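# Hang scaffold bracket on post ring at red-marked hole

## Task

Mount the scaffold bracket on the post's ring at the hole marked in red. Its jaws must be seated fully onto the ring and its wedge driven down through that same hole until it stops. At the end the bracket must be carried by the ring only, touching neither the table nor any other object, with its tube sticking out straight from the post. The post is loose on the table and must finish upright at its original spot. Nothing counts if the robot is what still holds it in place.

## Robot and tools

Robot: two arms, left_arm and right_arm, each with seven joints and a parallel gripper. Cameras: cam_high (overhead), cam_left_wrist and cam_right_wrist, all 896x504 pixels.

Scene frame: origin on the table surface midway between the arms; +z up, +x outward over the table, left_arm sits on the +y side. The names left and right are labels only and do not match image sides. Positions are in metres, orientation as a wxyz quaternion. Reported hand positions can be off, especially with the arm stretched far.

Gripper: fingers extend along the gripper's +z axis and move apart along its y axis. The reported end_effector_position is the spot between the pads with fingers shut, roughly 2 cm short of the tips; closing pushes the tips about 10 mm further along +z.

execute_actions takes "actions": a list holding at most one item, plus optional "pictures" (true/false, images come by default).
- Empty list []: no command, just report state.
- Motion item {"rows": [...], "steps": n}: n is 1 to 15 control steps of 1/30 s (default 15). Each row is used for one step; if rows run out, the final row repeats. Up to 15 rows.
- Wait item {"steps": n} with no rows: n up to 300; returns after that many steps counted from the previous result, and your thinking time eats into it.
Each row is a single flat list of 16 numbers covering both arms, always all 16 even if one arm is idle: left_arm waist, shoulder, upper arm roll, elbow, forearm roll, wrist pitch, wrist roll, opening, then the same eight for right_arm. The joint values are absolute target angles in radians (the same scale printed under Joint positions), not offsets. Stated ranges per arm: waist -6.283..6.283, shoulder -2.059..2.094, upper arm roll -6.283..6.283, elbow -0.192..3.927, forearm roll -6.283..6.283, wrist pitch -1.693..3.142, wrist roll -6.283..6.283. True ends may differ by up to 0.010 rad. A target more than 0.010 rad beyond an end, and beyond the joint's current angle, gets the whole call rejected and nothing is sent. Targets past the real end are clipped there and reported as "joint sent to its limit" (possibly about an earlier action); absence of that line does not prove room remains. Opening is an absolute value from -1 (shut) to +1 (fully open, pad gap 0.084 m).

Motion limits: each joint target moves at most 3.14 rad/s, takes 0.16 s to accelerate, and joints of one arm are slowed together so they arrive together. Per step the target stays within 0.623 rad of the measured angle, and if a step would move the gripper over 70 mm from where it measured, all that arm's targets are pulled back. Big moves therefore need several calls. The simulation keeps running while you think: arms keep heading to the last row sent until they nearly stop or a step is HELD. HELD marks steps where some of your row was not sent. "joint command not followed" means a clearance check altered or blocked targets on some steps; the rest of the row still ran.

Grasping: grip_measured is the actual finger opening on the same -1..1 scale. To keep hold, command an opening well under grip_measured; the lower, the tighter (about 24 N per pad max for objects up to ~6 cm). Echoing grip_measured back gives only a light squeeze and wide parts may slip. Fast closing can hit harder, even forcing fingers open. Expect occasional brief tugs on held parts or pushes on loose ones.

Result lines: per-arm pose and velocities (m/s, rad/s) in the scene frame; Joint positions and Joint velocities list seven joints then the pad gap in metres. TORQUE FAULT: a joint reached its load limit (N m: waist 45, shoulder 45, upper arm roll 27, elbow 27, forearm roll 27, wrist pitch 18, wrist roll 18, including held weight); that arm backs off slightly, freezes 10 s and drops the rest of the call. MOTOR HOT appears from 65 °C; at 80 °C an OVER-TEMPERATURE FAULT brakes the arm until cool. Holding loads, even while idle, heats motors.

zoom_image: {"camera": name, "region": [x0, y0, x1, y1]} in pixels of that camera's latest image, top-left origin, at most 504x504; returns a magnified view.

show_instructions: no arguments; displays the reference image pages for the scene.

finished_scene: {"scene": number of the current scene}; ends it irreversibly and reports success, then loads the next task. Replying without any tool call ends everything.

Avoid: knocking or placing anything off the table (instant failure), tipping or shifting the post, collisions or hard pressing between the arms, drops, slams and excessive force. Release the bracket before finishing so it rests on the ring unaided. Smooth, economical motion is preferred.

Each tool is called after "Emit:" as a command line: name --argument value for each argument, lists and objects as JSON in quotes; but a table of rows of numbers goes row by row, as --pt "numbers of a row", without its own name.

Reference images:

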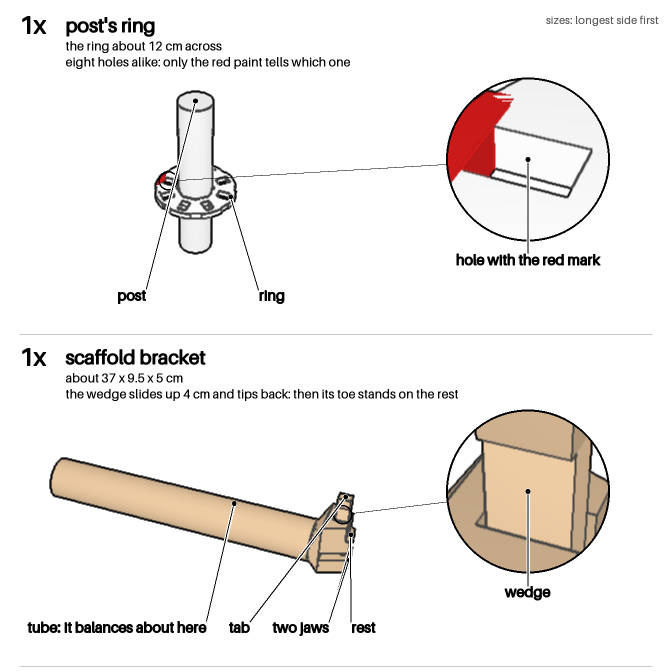

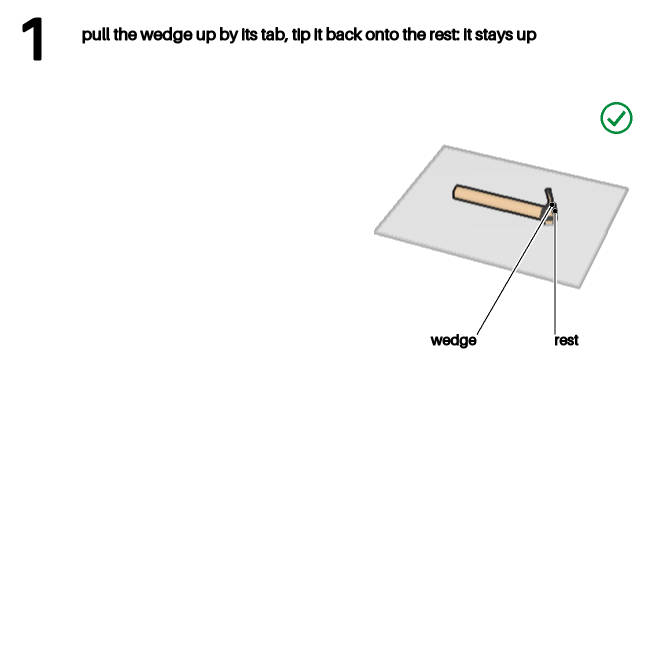

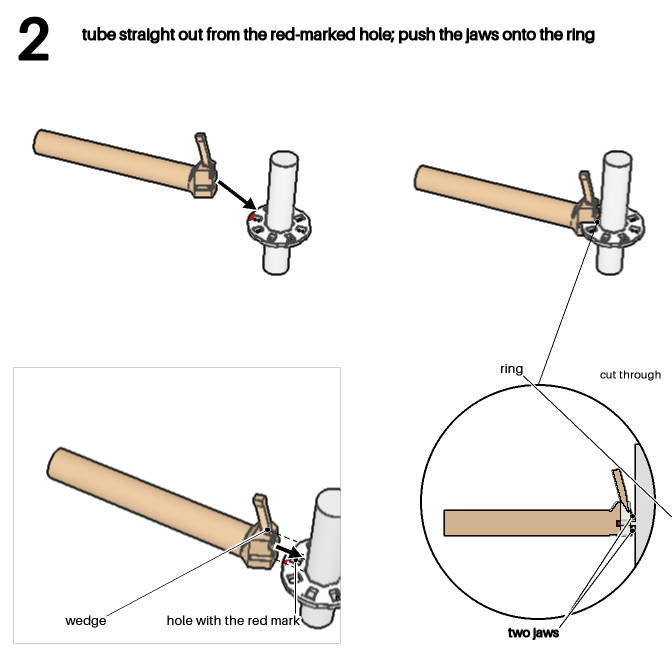

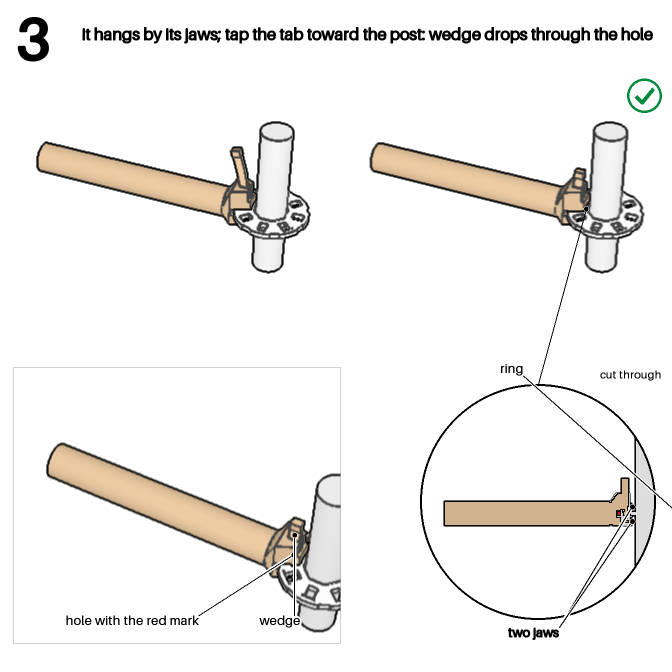

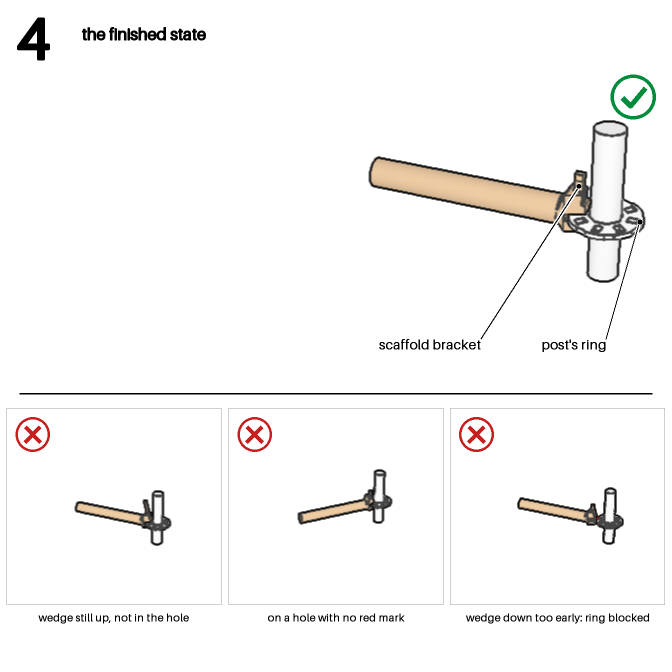

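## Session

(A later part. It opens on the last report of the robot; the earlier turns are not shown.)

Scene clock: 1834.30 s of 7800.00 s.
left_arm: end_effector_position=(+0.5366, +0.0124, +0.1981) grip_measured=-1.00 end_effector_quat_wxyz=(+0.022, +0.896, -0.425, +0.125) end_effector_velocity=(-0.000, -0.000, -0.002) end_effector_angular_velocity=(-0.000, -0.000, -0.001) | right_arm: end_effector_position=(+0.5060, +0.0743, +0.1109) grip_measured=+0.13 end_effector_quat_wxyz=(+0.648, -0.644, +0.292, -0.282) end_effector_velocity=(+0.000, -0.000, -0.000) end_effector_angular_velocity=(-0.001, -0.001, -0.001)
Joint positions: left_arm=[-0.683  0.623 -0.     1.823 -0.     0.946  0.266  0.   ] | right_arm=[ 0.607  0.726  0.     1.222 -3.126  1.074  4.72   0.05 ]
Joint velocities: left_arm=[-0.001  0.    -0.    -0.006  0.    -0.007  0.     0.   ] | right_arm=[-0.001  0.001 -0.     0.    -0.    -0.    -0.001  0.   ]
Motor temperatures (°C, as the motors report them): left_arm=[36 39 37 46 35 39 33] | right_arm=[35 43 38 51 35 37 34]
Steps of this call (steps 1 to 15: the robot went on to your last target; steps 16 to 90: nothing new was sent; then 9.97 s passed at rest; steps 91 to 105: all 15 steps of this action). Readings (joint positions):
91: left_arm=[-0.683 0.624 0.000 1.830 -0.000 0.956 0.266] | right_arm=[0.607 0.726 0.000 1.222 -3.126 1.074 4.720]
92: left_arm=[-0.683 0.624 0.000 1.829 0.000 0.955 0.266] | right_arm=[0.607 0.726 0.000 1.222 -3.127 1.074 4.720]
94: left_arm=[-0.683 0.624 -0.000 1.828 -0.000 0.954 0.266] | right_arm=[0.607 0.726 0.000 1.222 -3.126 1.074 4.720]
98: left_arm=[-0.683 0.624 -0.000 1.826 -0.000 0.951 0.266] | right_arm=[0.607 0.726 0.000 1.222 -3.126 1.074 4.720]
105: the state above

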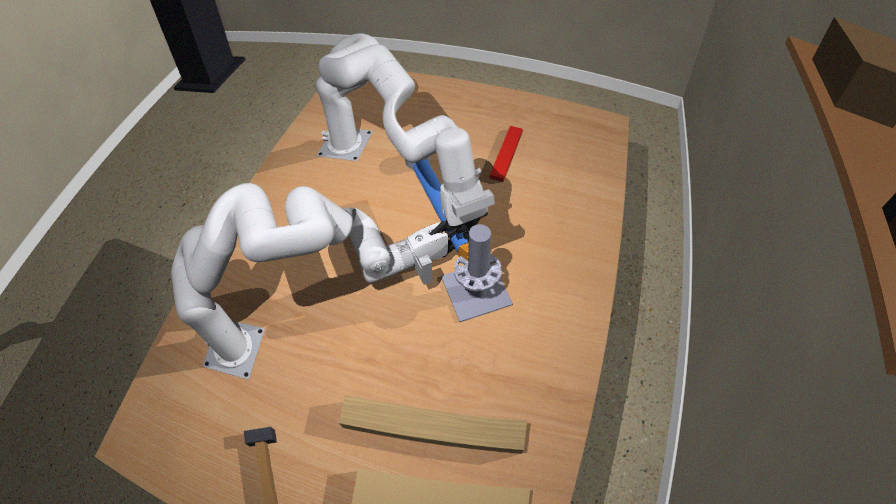

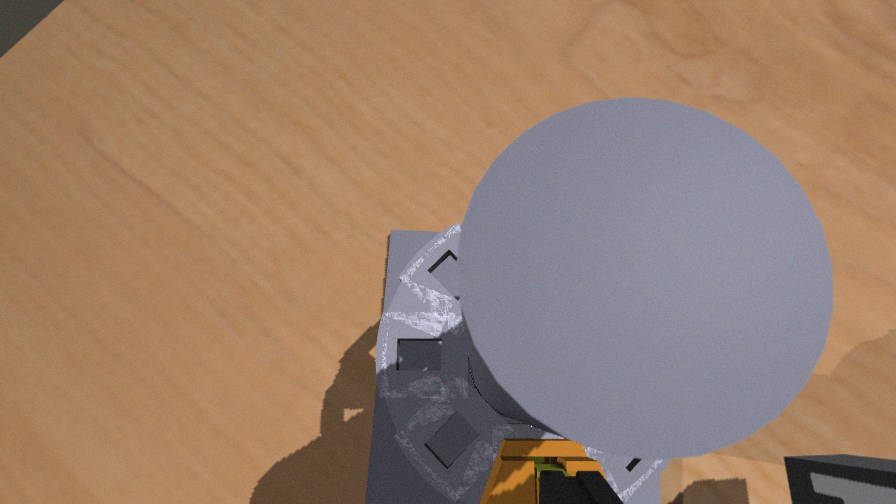

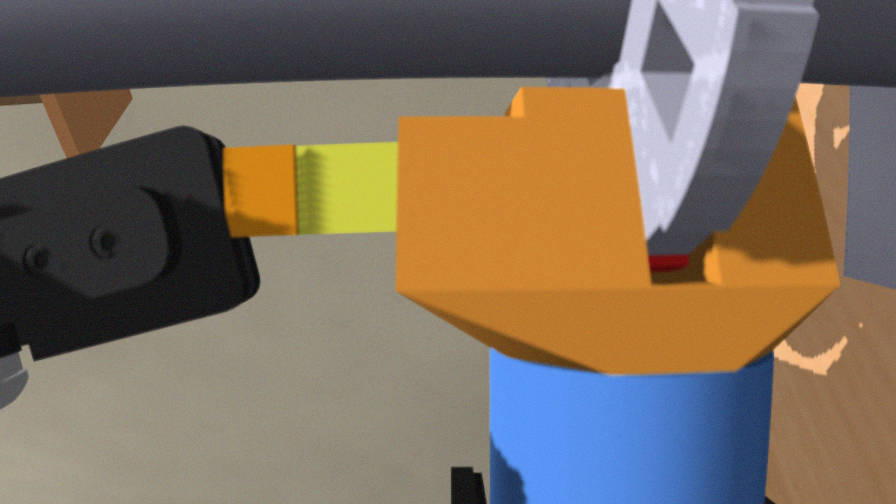

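Emit:
execute_actions --actions '[{"rows": [[-0.6827,0.6257,0,1.8190,0,0.9432,0.266,-1,0.6066,0.7256,0,1.2219,-3.1265,1.0738,4.7203,-1],[-0.6827,0.6257,0,1.8190,0,0.9432,0.266,-1,0.6066,0.7256,0,1.2219,-3.1265,1.0738,4.7203,-1],[-0.6827,0.6257,0,1.8190,0,0.9432,0.266,-1,0.6066,0.7256,0,1.2219,-3.1265,1.0738,4.7203,-1],[-0.6827,0.6257,0,1.8190,0,0.9432,0.266,-1,0.6066,0.7256,0,1.2219,-3.1265,1.0738,4.7203,-1],[-0.6827,0.6262,0,1.8168,0,0.9406,0.266,-1,0.6066,0.7256,0,1.2219,-3.1265,1.0738,4.7203,-1],[-0.6827,0.6262,0,1.8168,0,0.9406,0.266,-1,0.6066,0.7256,0,1.2219,-3.1265,1.0738,4.7203,-1],[-0.6827,0.6262,0,1.8168,0,0.9406,0.266,-1,0.6066,0.7256,0,1.2219,-3.1265,1.0738,4.7203,-1],[-0.6827,0.6262,0,1.8168,0,0.9406,0.266,-1,0.6066,0.7256,0,1.2219,-3.1265,1.0738,4.7203,-1],[-0.6827,0.6266,0,1.8147,0,0.9381,0.266,-1,0.6066,0.7256,0,1.2219,-3.1265,1.0738,4.7203,-1]], "steps": 15}]'

Scene clock: 1858.43 s of 7800.00 s.
left_arm: end_effector_position=(+0.5365, +0.0125, +0.1960) grip_measured=-1.00 end_effector_quat_wxyz=(+0.022, +0.896, -0.425, +0.125) end_effector_velocity=(+0.001, +0.000, +0.000) end_effector_angular_velocity=(-0.001, -0.002, +0.001) | right_arm: end_effector_position=(+0.5060, +0.0743, +0.1109) grip_measured=+0.13 end_effector_quat_wxyz=(+0.648, -0.644, +0.292, -0.282) end_effector_velocity=(+0.000, -0.000, -0.000) end_effector_angular_velocity=(-0.000, +0.000, -0.000)
Joint positions: left_arm=[-0.683  0.623 -0.     1.817 -0.     0.938  0.266  0.   ] | right_arm=[ 0.607  0.726 -0.     1.222 -3.127  1.074  4.72   0.05 ]
Joint velocities: left_arm=[ 0.001 -0.001  0.    -0.001  0.    -0.002 -0.001  0.   ] | right_arm=[-0.  0.  0.  0. -0. -0. -0. -0.]
Motor temperatures (°C, as the motors report them): left_arm=[36 38 37 43 35 38 33] | right_arm=[35 43 38 51 35 37 34]
Steps of this call (steps 1 to 15: the robot went on to your last target; steps 16 to 90: nothing new was sent; then 20.63 s passed at rest; steps 91 to 105: all 15 steps of this action). Readings (joint positions):
91: left_arm=[-0.683 0.625 0.000 1.821 -0.000 0.946 0.266] | right_arm=[0.607 0.726 -0.000 1.222 -3.126 1.074 4.720]
92: left_arm=[-0.683 0.625 -0.000 1.821 -0.000 0.945 0.266] | right_arm=[0.607 0.726 0.000 1.222 -3.126 1.074 4.720]
94: left_arm=[-0.683 0.624 -0.000 1.820 -0.000 0.944 0.266] | right_arm=[0.607 0.726 -0.000 1.222 -3.126 1.074 4.720]
98: left_arm=[-0.683 0.624 -0.000 1.818 -0.000 0.941 0.266] | right_arm=[0.607 0.726 -0.000 1.222 -3.127 1.074 4.720]
105: the state above

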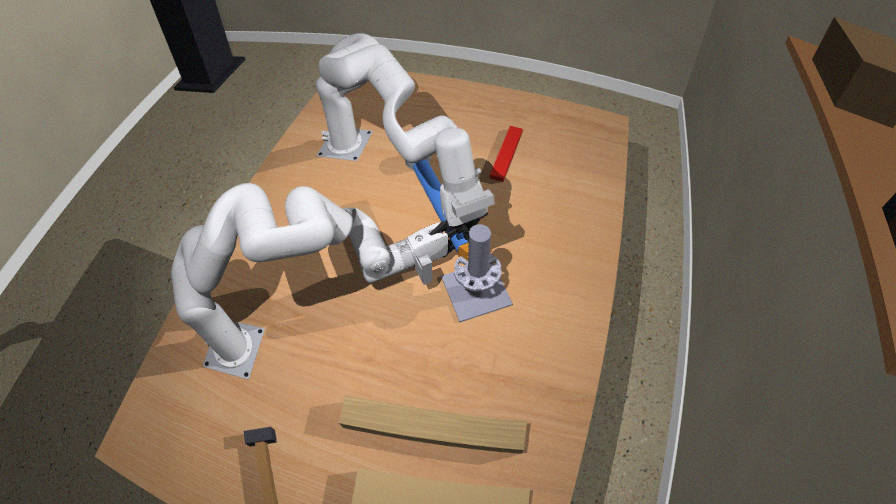

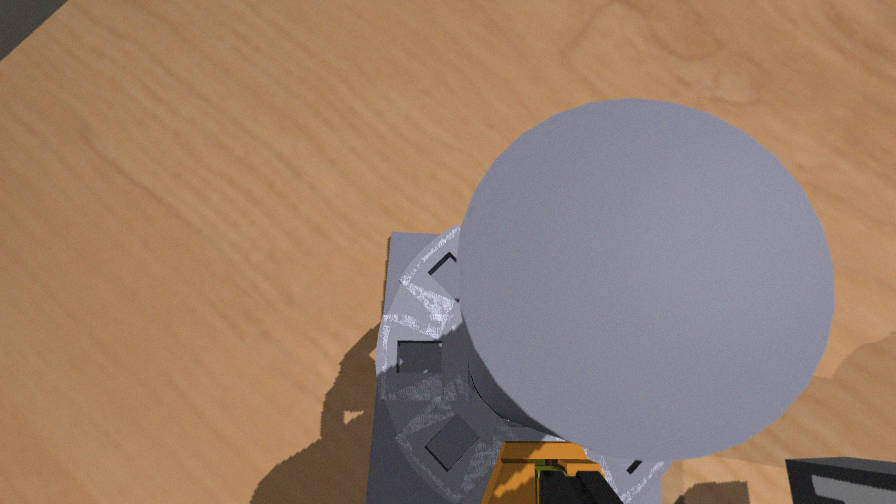

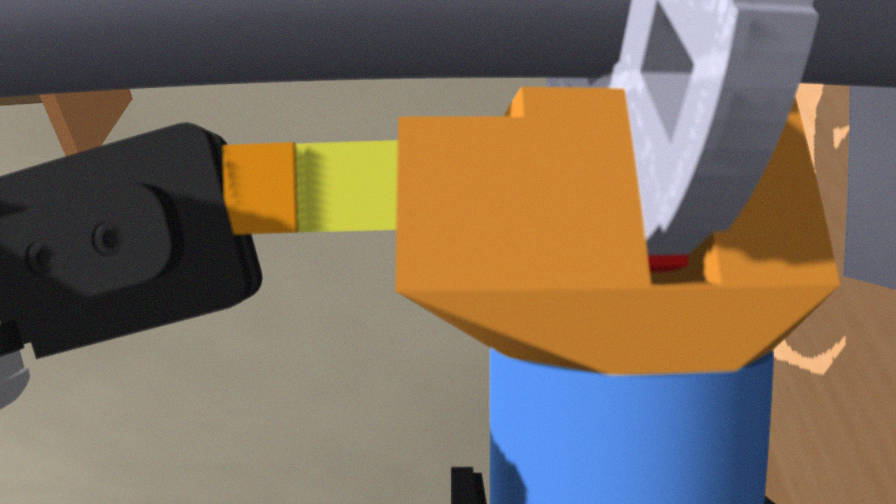

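Emit:
execute_actions --actions '[{"rows": [[-0.6827,0.6253,0,1.8211,0,0.9458,0.266,-1,0.6066,0.7256,0,1.2219,-3.1265,1.0738,4.7203,-1],[-0.6827,0.6244,0,1.8254,0,0.9510,0.266,-1,0.6066,0.7256,0,1.2219,-3.1265,1.0738,4.7203,-1],[-0.6827,0.6235,0,1.8296,0,0.9561,0.266,-1,0.6066,0.7256,0,1.2219,-3.1265,1.0738,4.7203,-0.6],[-0.6827,0.6226,0,1.8339,0,0.9613,0.266,-1,0.6066,0.7256,0,1.2219,-3.1265,1.0738,4.7203,-0.3],[-0.6827,0.6217,0,1.8381,0,0.9664,0.266,-1,0.6066,0.7256,0,1.2219,-3.1265,1.0738,4.7203,0.0],[-0.6827,0.6208,0,1.8424,0,0.9716,0.266,-1,0.6066,0.7256,0,1.2219,-3.1265,1.0738,4.7203,0.1],[-0.6827,0.6208,0,1.8424,0,0.9716,0.266,-1,0.6066,0.7256,0,1.2219,-3.1265,1.0738,4.7203,0.15],[-0.6827,0.6208,0,1.8424,0,0.9716,0.266,-1,0.6066,0.7256,0,1.2219,-3.1265,1.0738,4.7203,0.2],[-0.6827,0.6208,0,1.8424,0,0.9716,0.266,-1,0.6066,0.7256,0,1.2219,-3.1265,1.0738,4.7203,0.25],[-0.6827,0.6208,0,1.8424,0,0.9716,0.266,-1,0.6066,0.7256,0,1.2219,-3.1265,1.0738,4.7203,0.3],[-0.6827,0.6208,0,1.8424,0,0.9716,0.266,-1,0.6066,0.7256,0,1.2219,-3.1265,1.0738,4.7203,0.35],[-0.6827,0.6208,0,1.8424,0,0.9716,0.266,-1,0.6066,0.7256,0,1.2219,-3.1265,1.0738,4.7203,0.4],[-0.6827,0.6208,0,1.8424,0,0.9716,0.266,-1,0.6066,0.7256,0,1.2219,-3.1265,1.0738,4.7203,0.45],[-0.6827,0.6208,0,1.8424,0,0.9716,0.266,-1,0.6066,0.7256,0,1.2219,-3.1265,1.0738,4.7203,0.5]], "steps": 15}]'

Scene clock: 1876.27 s of 7800.00 s.
left_arm: end_effector_position=(+0.5352, +0.0146, +0.1997) grip_measured=-1.00 end_effector_quat_wxyz=(+0.021, +0.897, -0.425, +0.117) end_effector_velocity=(-0.000, -0.007, +0.009) end_effector_angular_velocity=(-0.014, -0.010, -0.006) | right_arm: end_effector_position=(+0.5076, +0.0740, +0.1134) grip_measured=+0.50 end_effector_quat_wxyz=(+0.650, -0.643, +0.292, -0.283) end_effector_velocity=(+0.000, +0.004, +0.008) end_effector_angular_velocity=(+0.003, -0.007, +0.004)
Joint positions: left_arm=[-0.682  0.625  0.001  1.837  0.     0.973  0.266  0.   ] | right_arm=[ 0.606  0.724 -0.001  1.224 -3.126  1.075  4.721  0.065]
Joint velocities: left_arm=[-0.002 -0.004 -0.006  0.012 -0.002 -0.    -0.001  0.   ] | right_arm=[ 0.002 -0.012  0.002  0.005 -0.002 -0.01  -0.002  0.007]
Motor temperatures (°C, as the motors report them): left_arm=[36 38 37 42 35 38 33] | right_arm=[35 43 38 51 35 37 34]
Steps of this call (steps 1 to 15: the robot went on to your last target; steps 16 to 90: nothing new was sent; then 14.33 s passed at rest; steps 91 to 105: all 15 steps of this action). Readings (joint positions):
91: left_arm=[-0.683 0.623 -0.000 1.816 -0.000 0.938 0.266] | right_arm=[0.607 0.726 -0.000 1.222 -3.126 1.074 4.720]
92: left_arm=[-0.683 0.623 0.000 1.817 0.000 0.940 0.266] | right_arm=[0.607 0.726 0.000 1.222 -3.126 1.074 4.720]
94: left_arm=[-0.683 0.624 0.000 1.821 0.000 0.948 0.266] | right_arm=[0.607 0.726 0.000 1.222 -3.126 1.074 4.720]
98: left_arm=[-0.682 0.626 0.001 1.831 0.000 0.966 0.266] | right_arm=[0.606 0.726 -0.000 1.222 -3.126 1.074 4.721]
105: the state above

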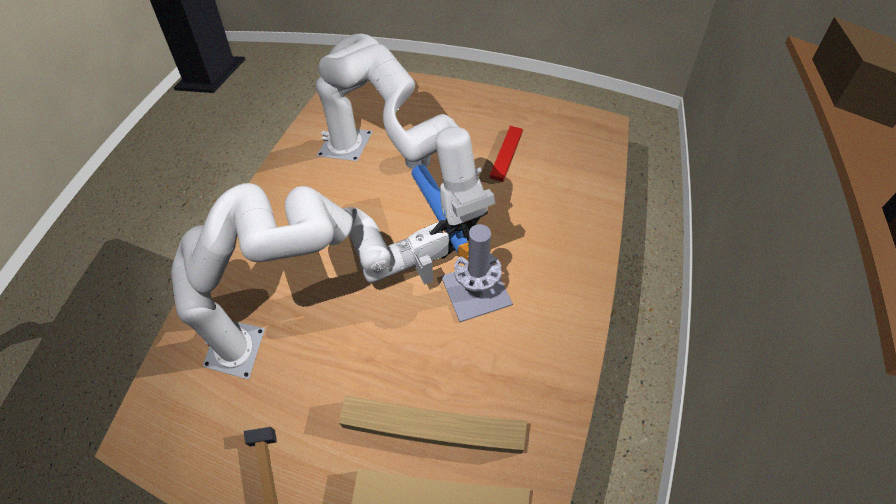

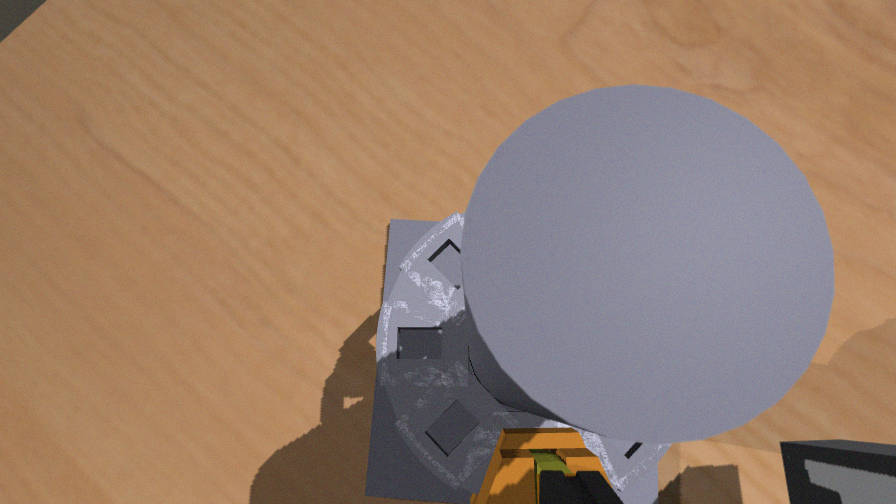

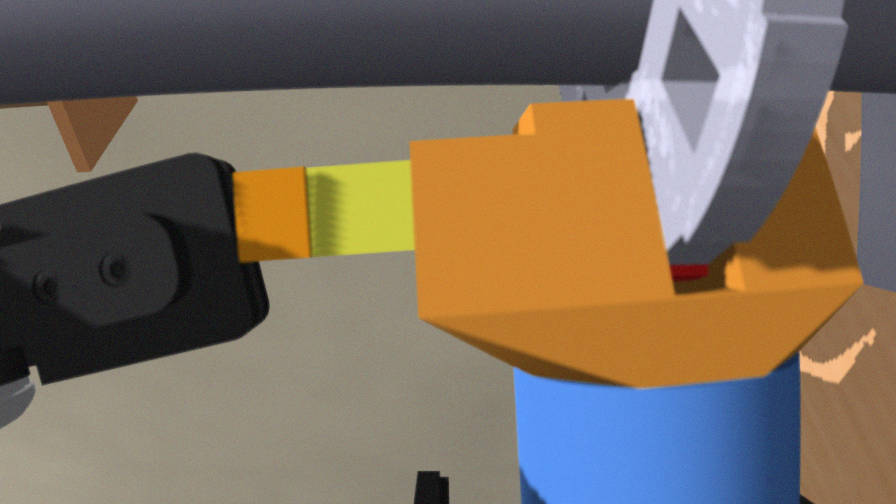

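Emit:
execute_actions --actions '[{"rows": [[-0.6827,0.6208,0,1.8424,0,0.9716,0.266,-1,0.6066,0.7256,0,1.2219,-3.1265,1.0738,4.7203,0.6],[-0.6827,0.6208,0,1.8424,0,0.9716,0.266,-1,0.6066,0.7256,0,1.2219,-3.1265,1.0738,4.7203,0.7],[-0.6827,0.6208,0,1.8424,0,0.9716,0.266,-1,0.6066,0.7256,0,1.2219,-3.1265,1.0738,4.7203,0.8],[-0.6827,0.6208,0,1.8424,0,0.9716,0.266,-1,0.6066,0.7256,0,1.2219,-3.1265,1.0738,4.7203,0.9],[-0.6827,0.6208,0,1.8424,0,0.9716,0.266,-1,0.6066,0.7256,0,1.2219,-3.1265,1.0738,4.7203,1.0]], "steps": 15}]'

Scene clock: 1895.50 s of 7800.00 s.
left_arm: end_effector_position=(+0.5364, +0.0128, +0.2056) grip_measured=-1.00 end_effector_quat_wxyz=(+0.022, +0.897, -0.425, +0.123) end_effector_velocity=(+0.000, +0.000, +0.000) end_effector_angular_velocity=(+0.000, -0.000, +0.000) | right_arm: end_effector_position=(+0.5060, +0.0743, +0.1109) grip_measured=+1.00 end_effector_quat_wxyz=(+0.648, -0.644, +0.292, -0.282) end_effector_velocity=(-0.000, +0.000, +0.001) end_effector_angular_velocity=(-0.000, -0.001, -0.000)
Joint positions: left_arm=[-0.683  0.621 -0.     1.842 -0.     0.972  0.266  0.   ] | right_arm=[ 0.607  0.726 -0.     1.222 -3.127  1.074  4.72   0.084]
Joint velocities: left_arm=[ 0. -0.  0.  0.  0.  0. -0.  0.] | right_arm=[ 0.    -0.001 -0.    -0.     0.    -0.    -0.001 -0.   ]
Motor temperatures (°C, as the motors report them): left_arm=[36 38 37 45 35 39 33] | right_arm=[35 42 38 49 35 36 34]
Steps of this call (steps 1 to 15: the robot went on to your last target; steps 16 to 90: nothing new was sent; then 15.73 s passed at rest; steps 91 to 105: all 15 steps of this action). Readings (joint positions):
91: left_arm=[-0.683 0.621 0.000 1.842 0.000 0.972 0.266] | right_arm=[0.607 0.726 0.000 1.222 -3.127 1.074 4.720]
92: left_arm=[-0.683 0.621 -0.000 1.842 0.000 0.972 0.266] | right_arm=[0.607 0.726 -0.000 1.222 -3.126 1.074 4.720]
94: left_arm=[-0.683 0.621 -0.000 1.842 -0.000 0.972 0.266] | right_arm=[0.607 0.726 -0.000 1.222 -3.127 1.074 4.720]
98: left_arm=[-0.683 0.621 -0.000 1.842 -0.000 0.972 0.266] | right_arm=[0.607 0.726 0.000 1.222 -3.127 1.074 4.720]
105: the state above

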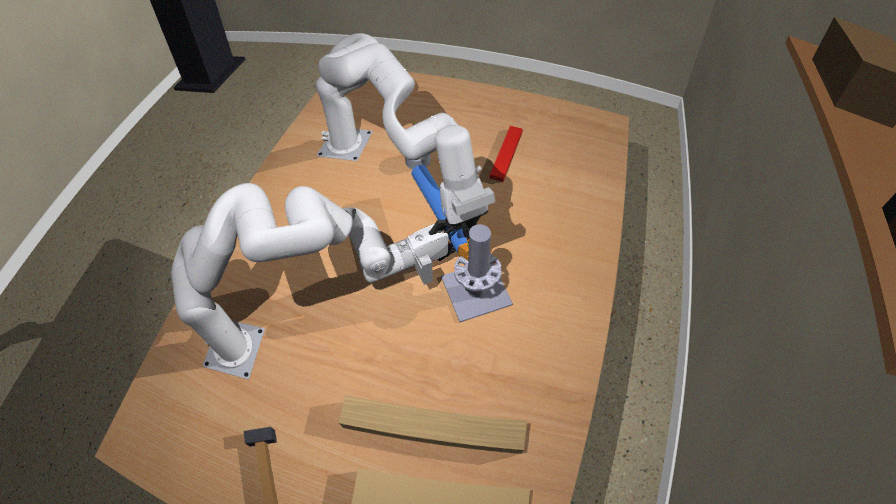

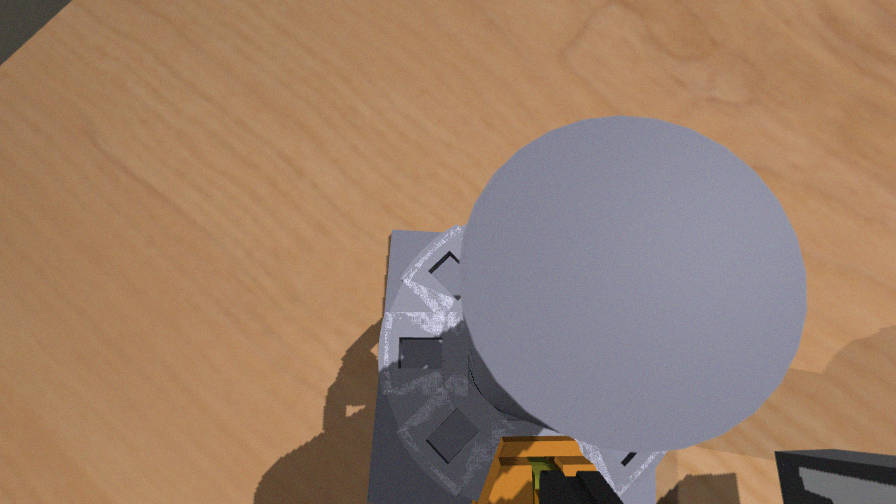

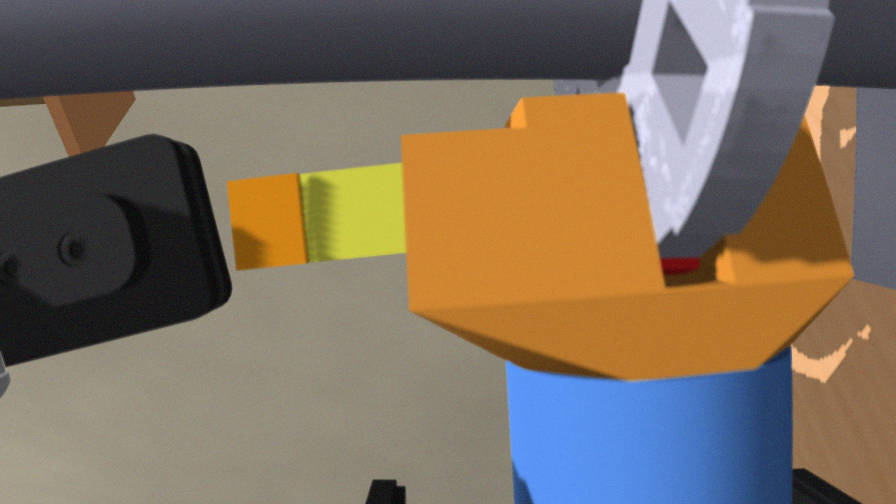

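Emit:
execute_actions --actions '[{"rows": [[-0.6827,0.6195,0,1.8488,0,0.9793,0.266,-1,0.6066,0.7116,0,1.1930,-3.1265,1.0887,4.7203,1],[-0.6827,0.6181,0,1.8552,0,0.9871,0.266,-1,0.6066,0.6976,0,1.1642,-3.1265,1.1036,4.7203,1],[-0.6827,0.6168,0,1.8616,0,0.9948,0.266,-1,0.6066,0.6826,0,1.1340,-3.1265,1.1190,4.7203,1],[-0.6827,0.6154,0,1.8680,0,1.0026,0.266,-1,0.6066,0.6676,0,1.1035,-3.1265,1.1345,4.7203,1],[-0.6827,0.6141,0,1.8744,0,1.0103,0.266,-1,0.6066,0.6526,0,1.0730,-3.1265,1.1500,4.7203,1],[-0.6827,0.6127,0,1.8807,0,1.0180,0.266,-1,0.6066,0.6372,0,1.0420,-3.1265,1.1660,4.7203,1],[-0.6827,0.6114,0,1.8871,0,1.0258,0.266,-1,0.6066,0.6219,0,1.0109,-3.1265,1.1818,4.7203,1],[-0.6827,0.6100,0,1.8935,0,1.0335,0.266,-1,0.6066,0.6087,0,0.9833,-3.1265,1.1962,4.7203,1],[-0.6827,0.6087,0,1.8999,0,1.0413,0.266,-1,0.6066,0.5955,0,0.9557,-3.1265,1.2106,4.7203,1],[-0.6827,0.6073,0,1.9063,0,1.0490,0.266,-1,0.6066,0.5823,0,0.9281,-3.1265,1.2250,4.7203,1],[-0.6827,0.6060,0,1.9127,0,1.0567,0.266,-1,0.6066,0.5691,0,0.9006,-3.1265,1.2393,4.7203,1],[-0.6827,0.6046,0,1.9191,0,1.0645,0.266,-1,0.6066,0.5559,0,0.8730,-3.1265,1.2537,4.7203,1],[-0.6827,0.6033,0,1.9255,0,1.0722,0.266,-1,0.6066,0.5427,0,0.8454,-3.1265,1.2681,4.7203,1],[-0.6827,0.6019,0,1.9319,0,1.0800,0.266,-1,0.6066,0.5295,0,0.8178,-3.1265,1.2825,4.7203,1]], "steps": 15}]'

Scene clock: 1926.67 s of 7800.00 s.
left_arm: end_effector_position=(+0.5358, +0.0132, +0.2409) grip_measured=-1.00 end_effector_quat_wxyz=(+0.022, +0.897, -0.425, +0.123) end_effector_velocity=(-0.004, +0.003, +0.083) end_effector_angular_velocity=(-0.001, -0.002, +0.001) | right_arm: end_effector_position=(+0.4475, +0.0193, +0.1108) grip_measured=+1.00 end_effector_quat_wxyz=(+0.648, -0.644, +0.291, -0.283) end_effector_velocity=(-0.154, -0.144, +0.001) end_effector_angular_velocity=(-0.005, -0.003, -0.001)
Joint positions: left_arm=[-0.683  0.605  0.     1.918  0.     1.063  0.266  0.   ] | right_arm=[ 0.607  0.565 -0.     0.892 -3.126  1.243  4.72   0.084]
Joint velocities: left_arm=[ 0.    -0.037  0.     0.174  0.     0.209 -0.001  0.   ] | right_arm=[ 0.    -0.391  0.    -0.81  -0.     0.418 -0.     0.   ]
Motor temperatures (°C, as the motors report them): left_arm=[36 39 37 46 35 39 33] | right_arm=[35 42 38 48 35 35 34]
Steps of this call (steps 1 to 15: the robot went on to your last target; steps 16 to 90: nothing new was sent; then 27.67 s passed at rest; steps 91 to 105: all 15 steps of this action). Readings (joint positions):
91: left_arm=[-0.683 0.621 -0.000 1.842 0.000 0.972 0.266] | right_arm=[0.607 0.726 0.000 1.222 -3.127 1.074 4.720]
92: left_arm=[-0.683 0.621 -0.000 1.844 -0.000 0.974 0.266] | right_arm=[0.607 0.724 0.000 1.218 -3.127 1.076 4.720]
94: left_arm=[-0.683 0.620 0.000 1.851 -0.000 0.983 0.266] | right_arm=[0.607 0.710 0.000 1.190 -3.127 1.091 4.720]
98: left_arm=[-0.683 0.614 0.000 1.874 0.000 1.009 0.266] | right_arm=[0.607 0.660 -0.000 1.089 -3.126 1.142 4.720]
105: the state above

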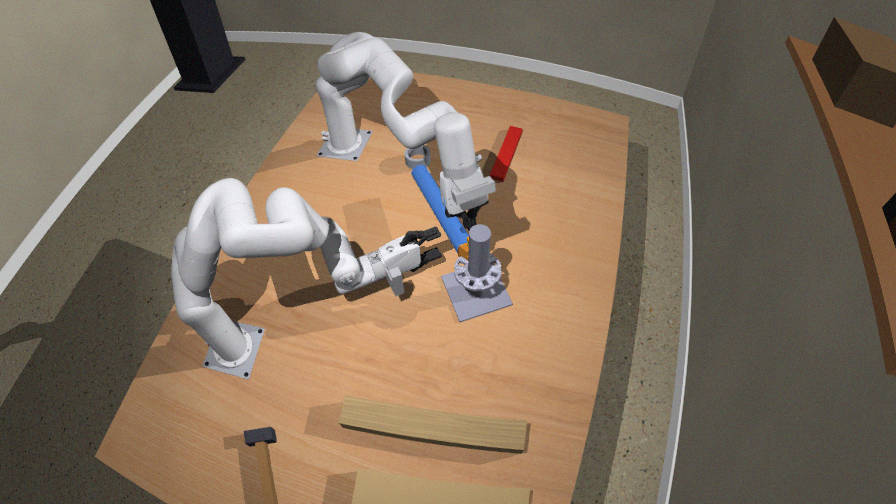

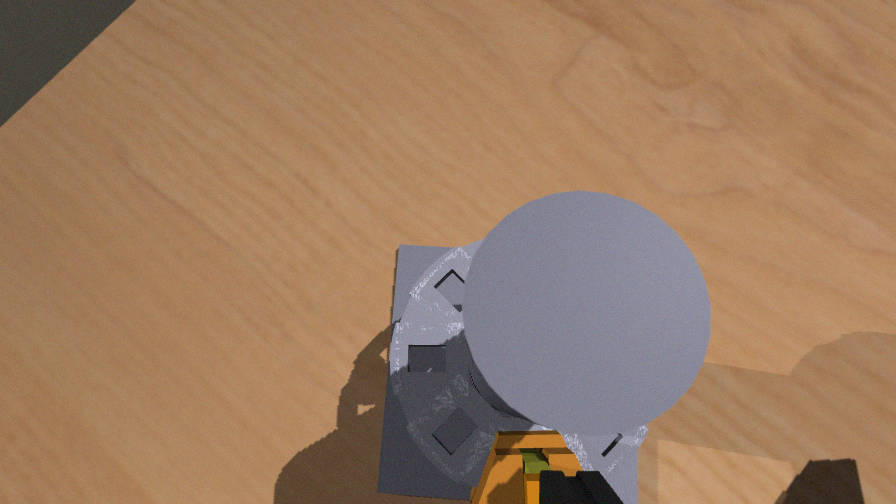

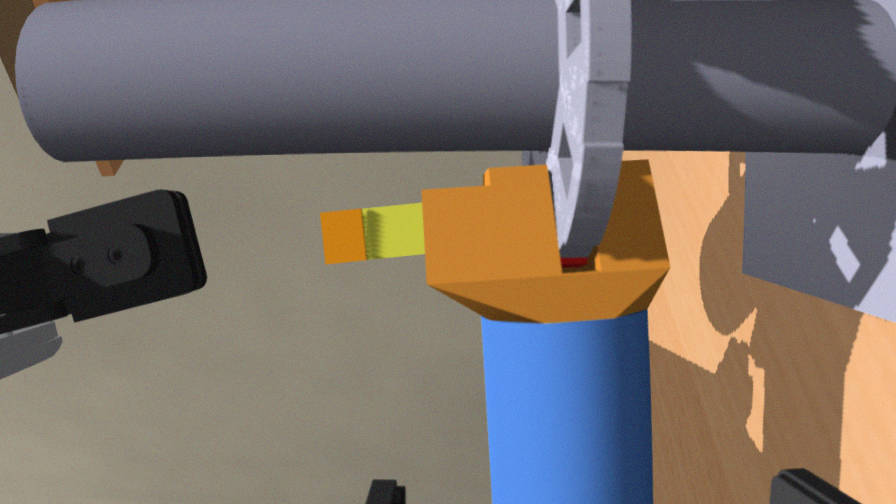

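Emit:
zoom_image --camera "cam_high" --region '[360, 110, 560, 330]'

Region (360, 110, 560, 330) of cam_high's 896x504 image, scaled by 2.291, with more detail than that image has; it fills the left 458 columns of this view, and the rest is white.

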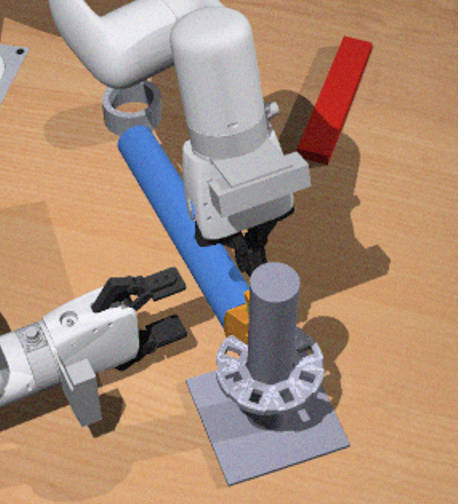

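Emit:
finished_scene --scene 1

The scene is finished: the task was done.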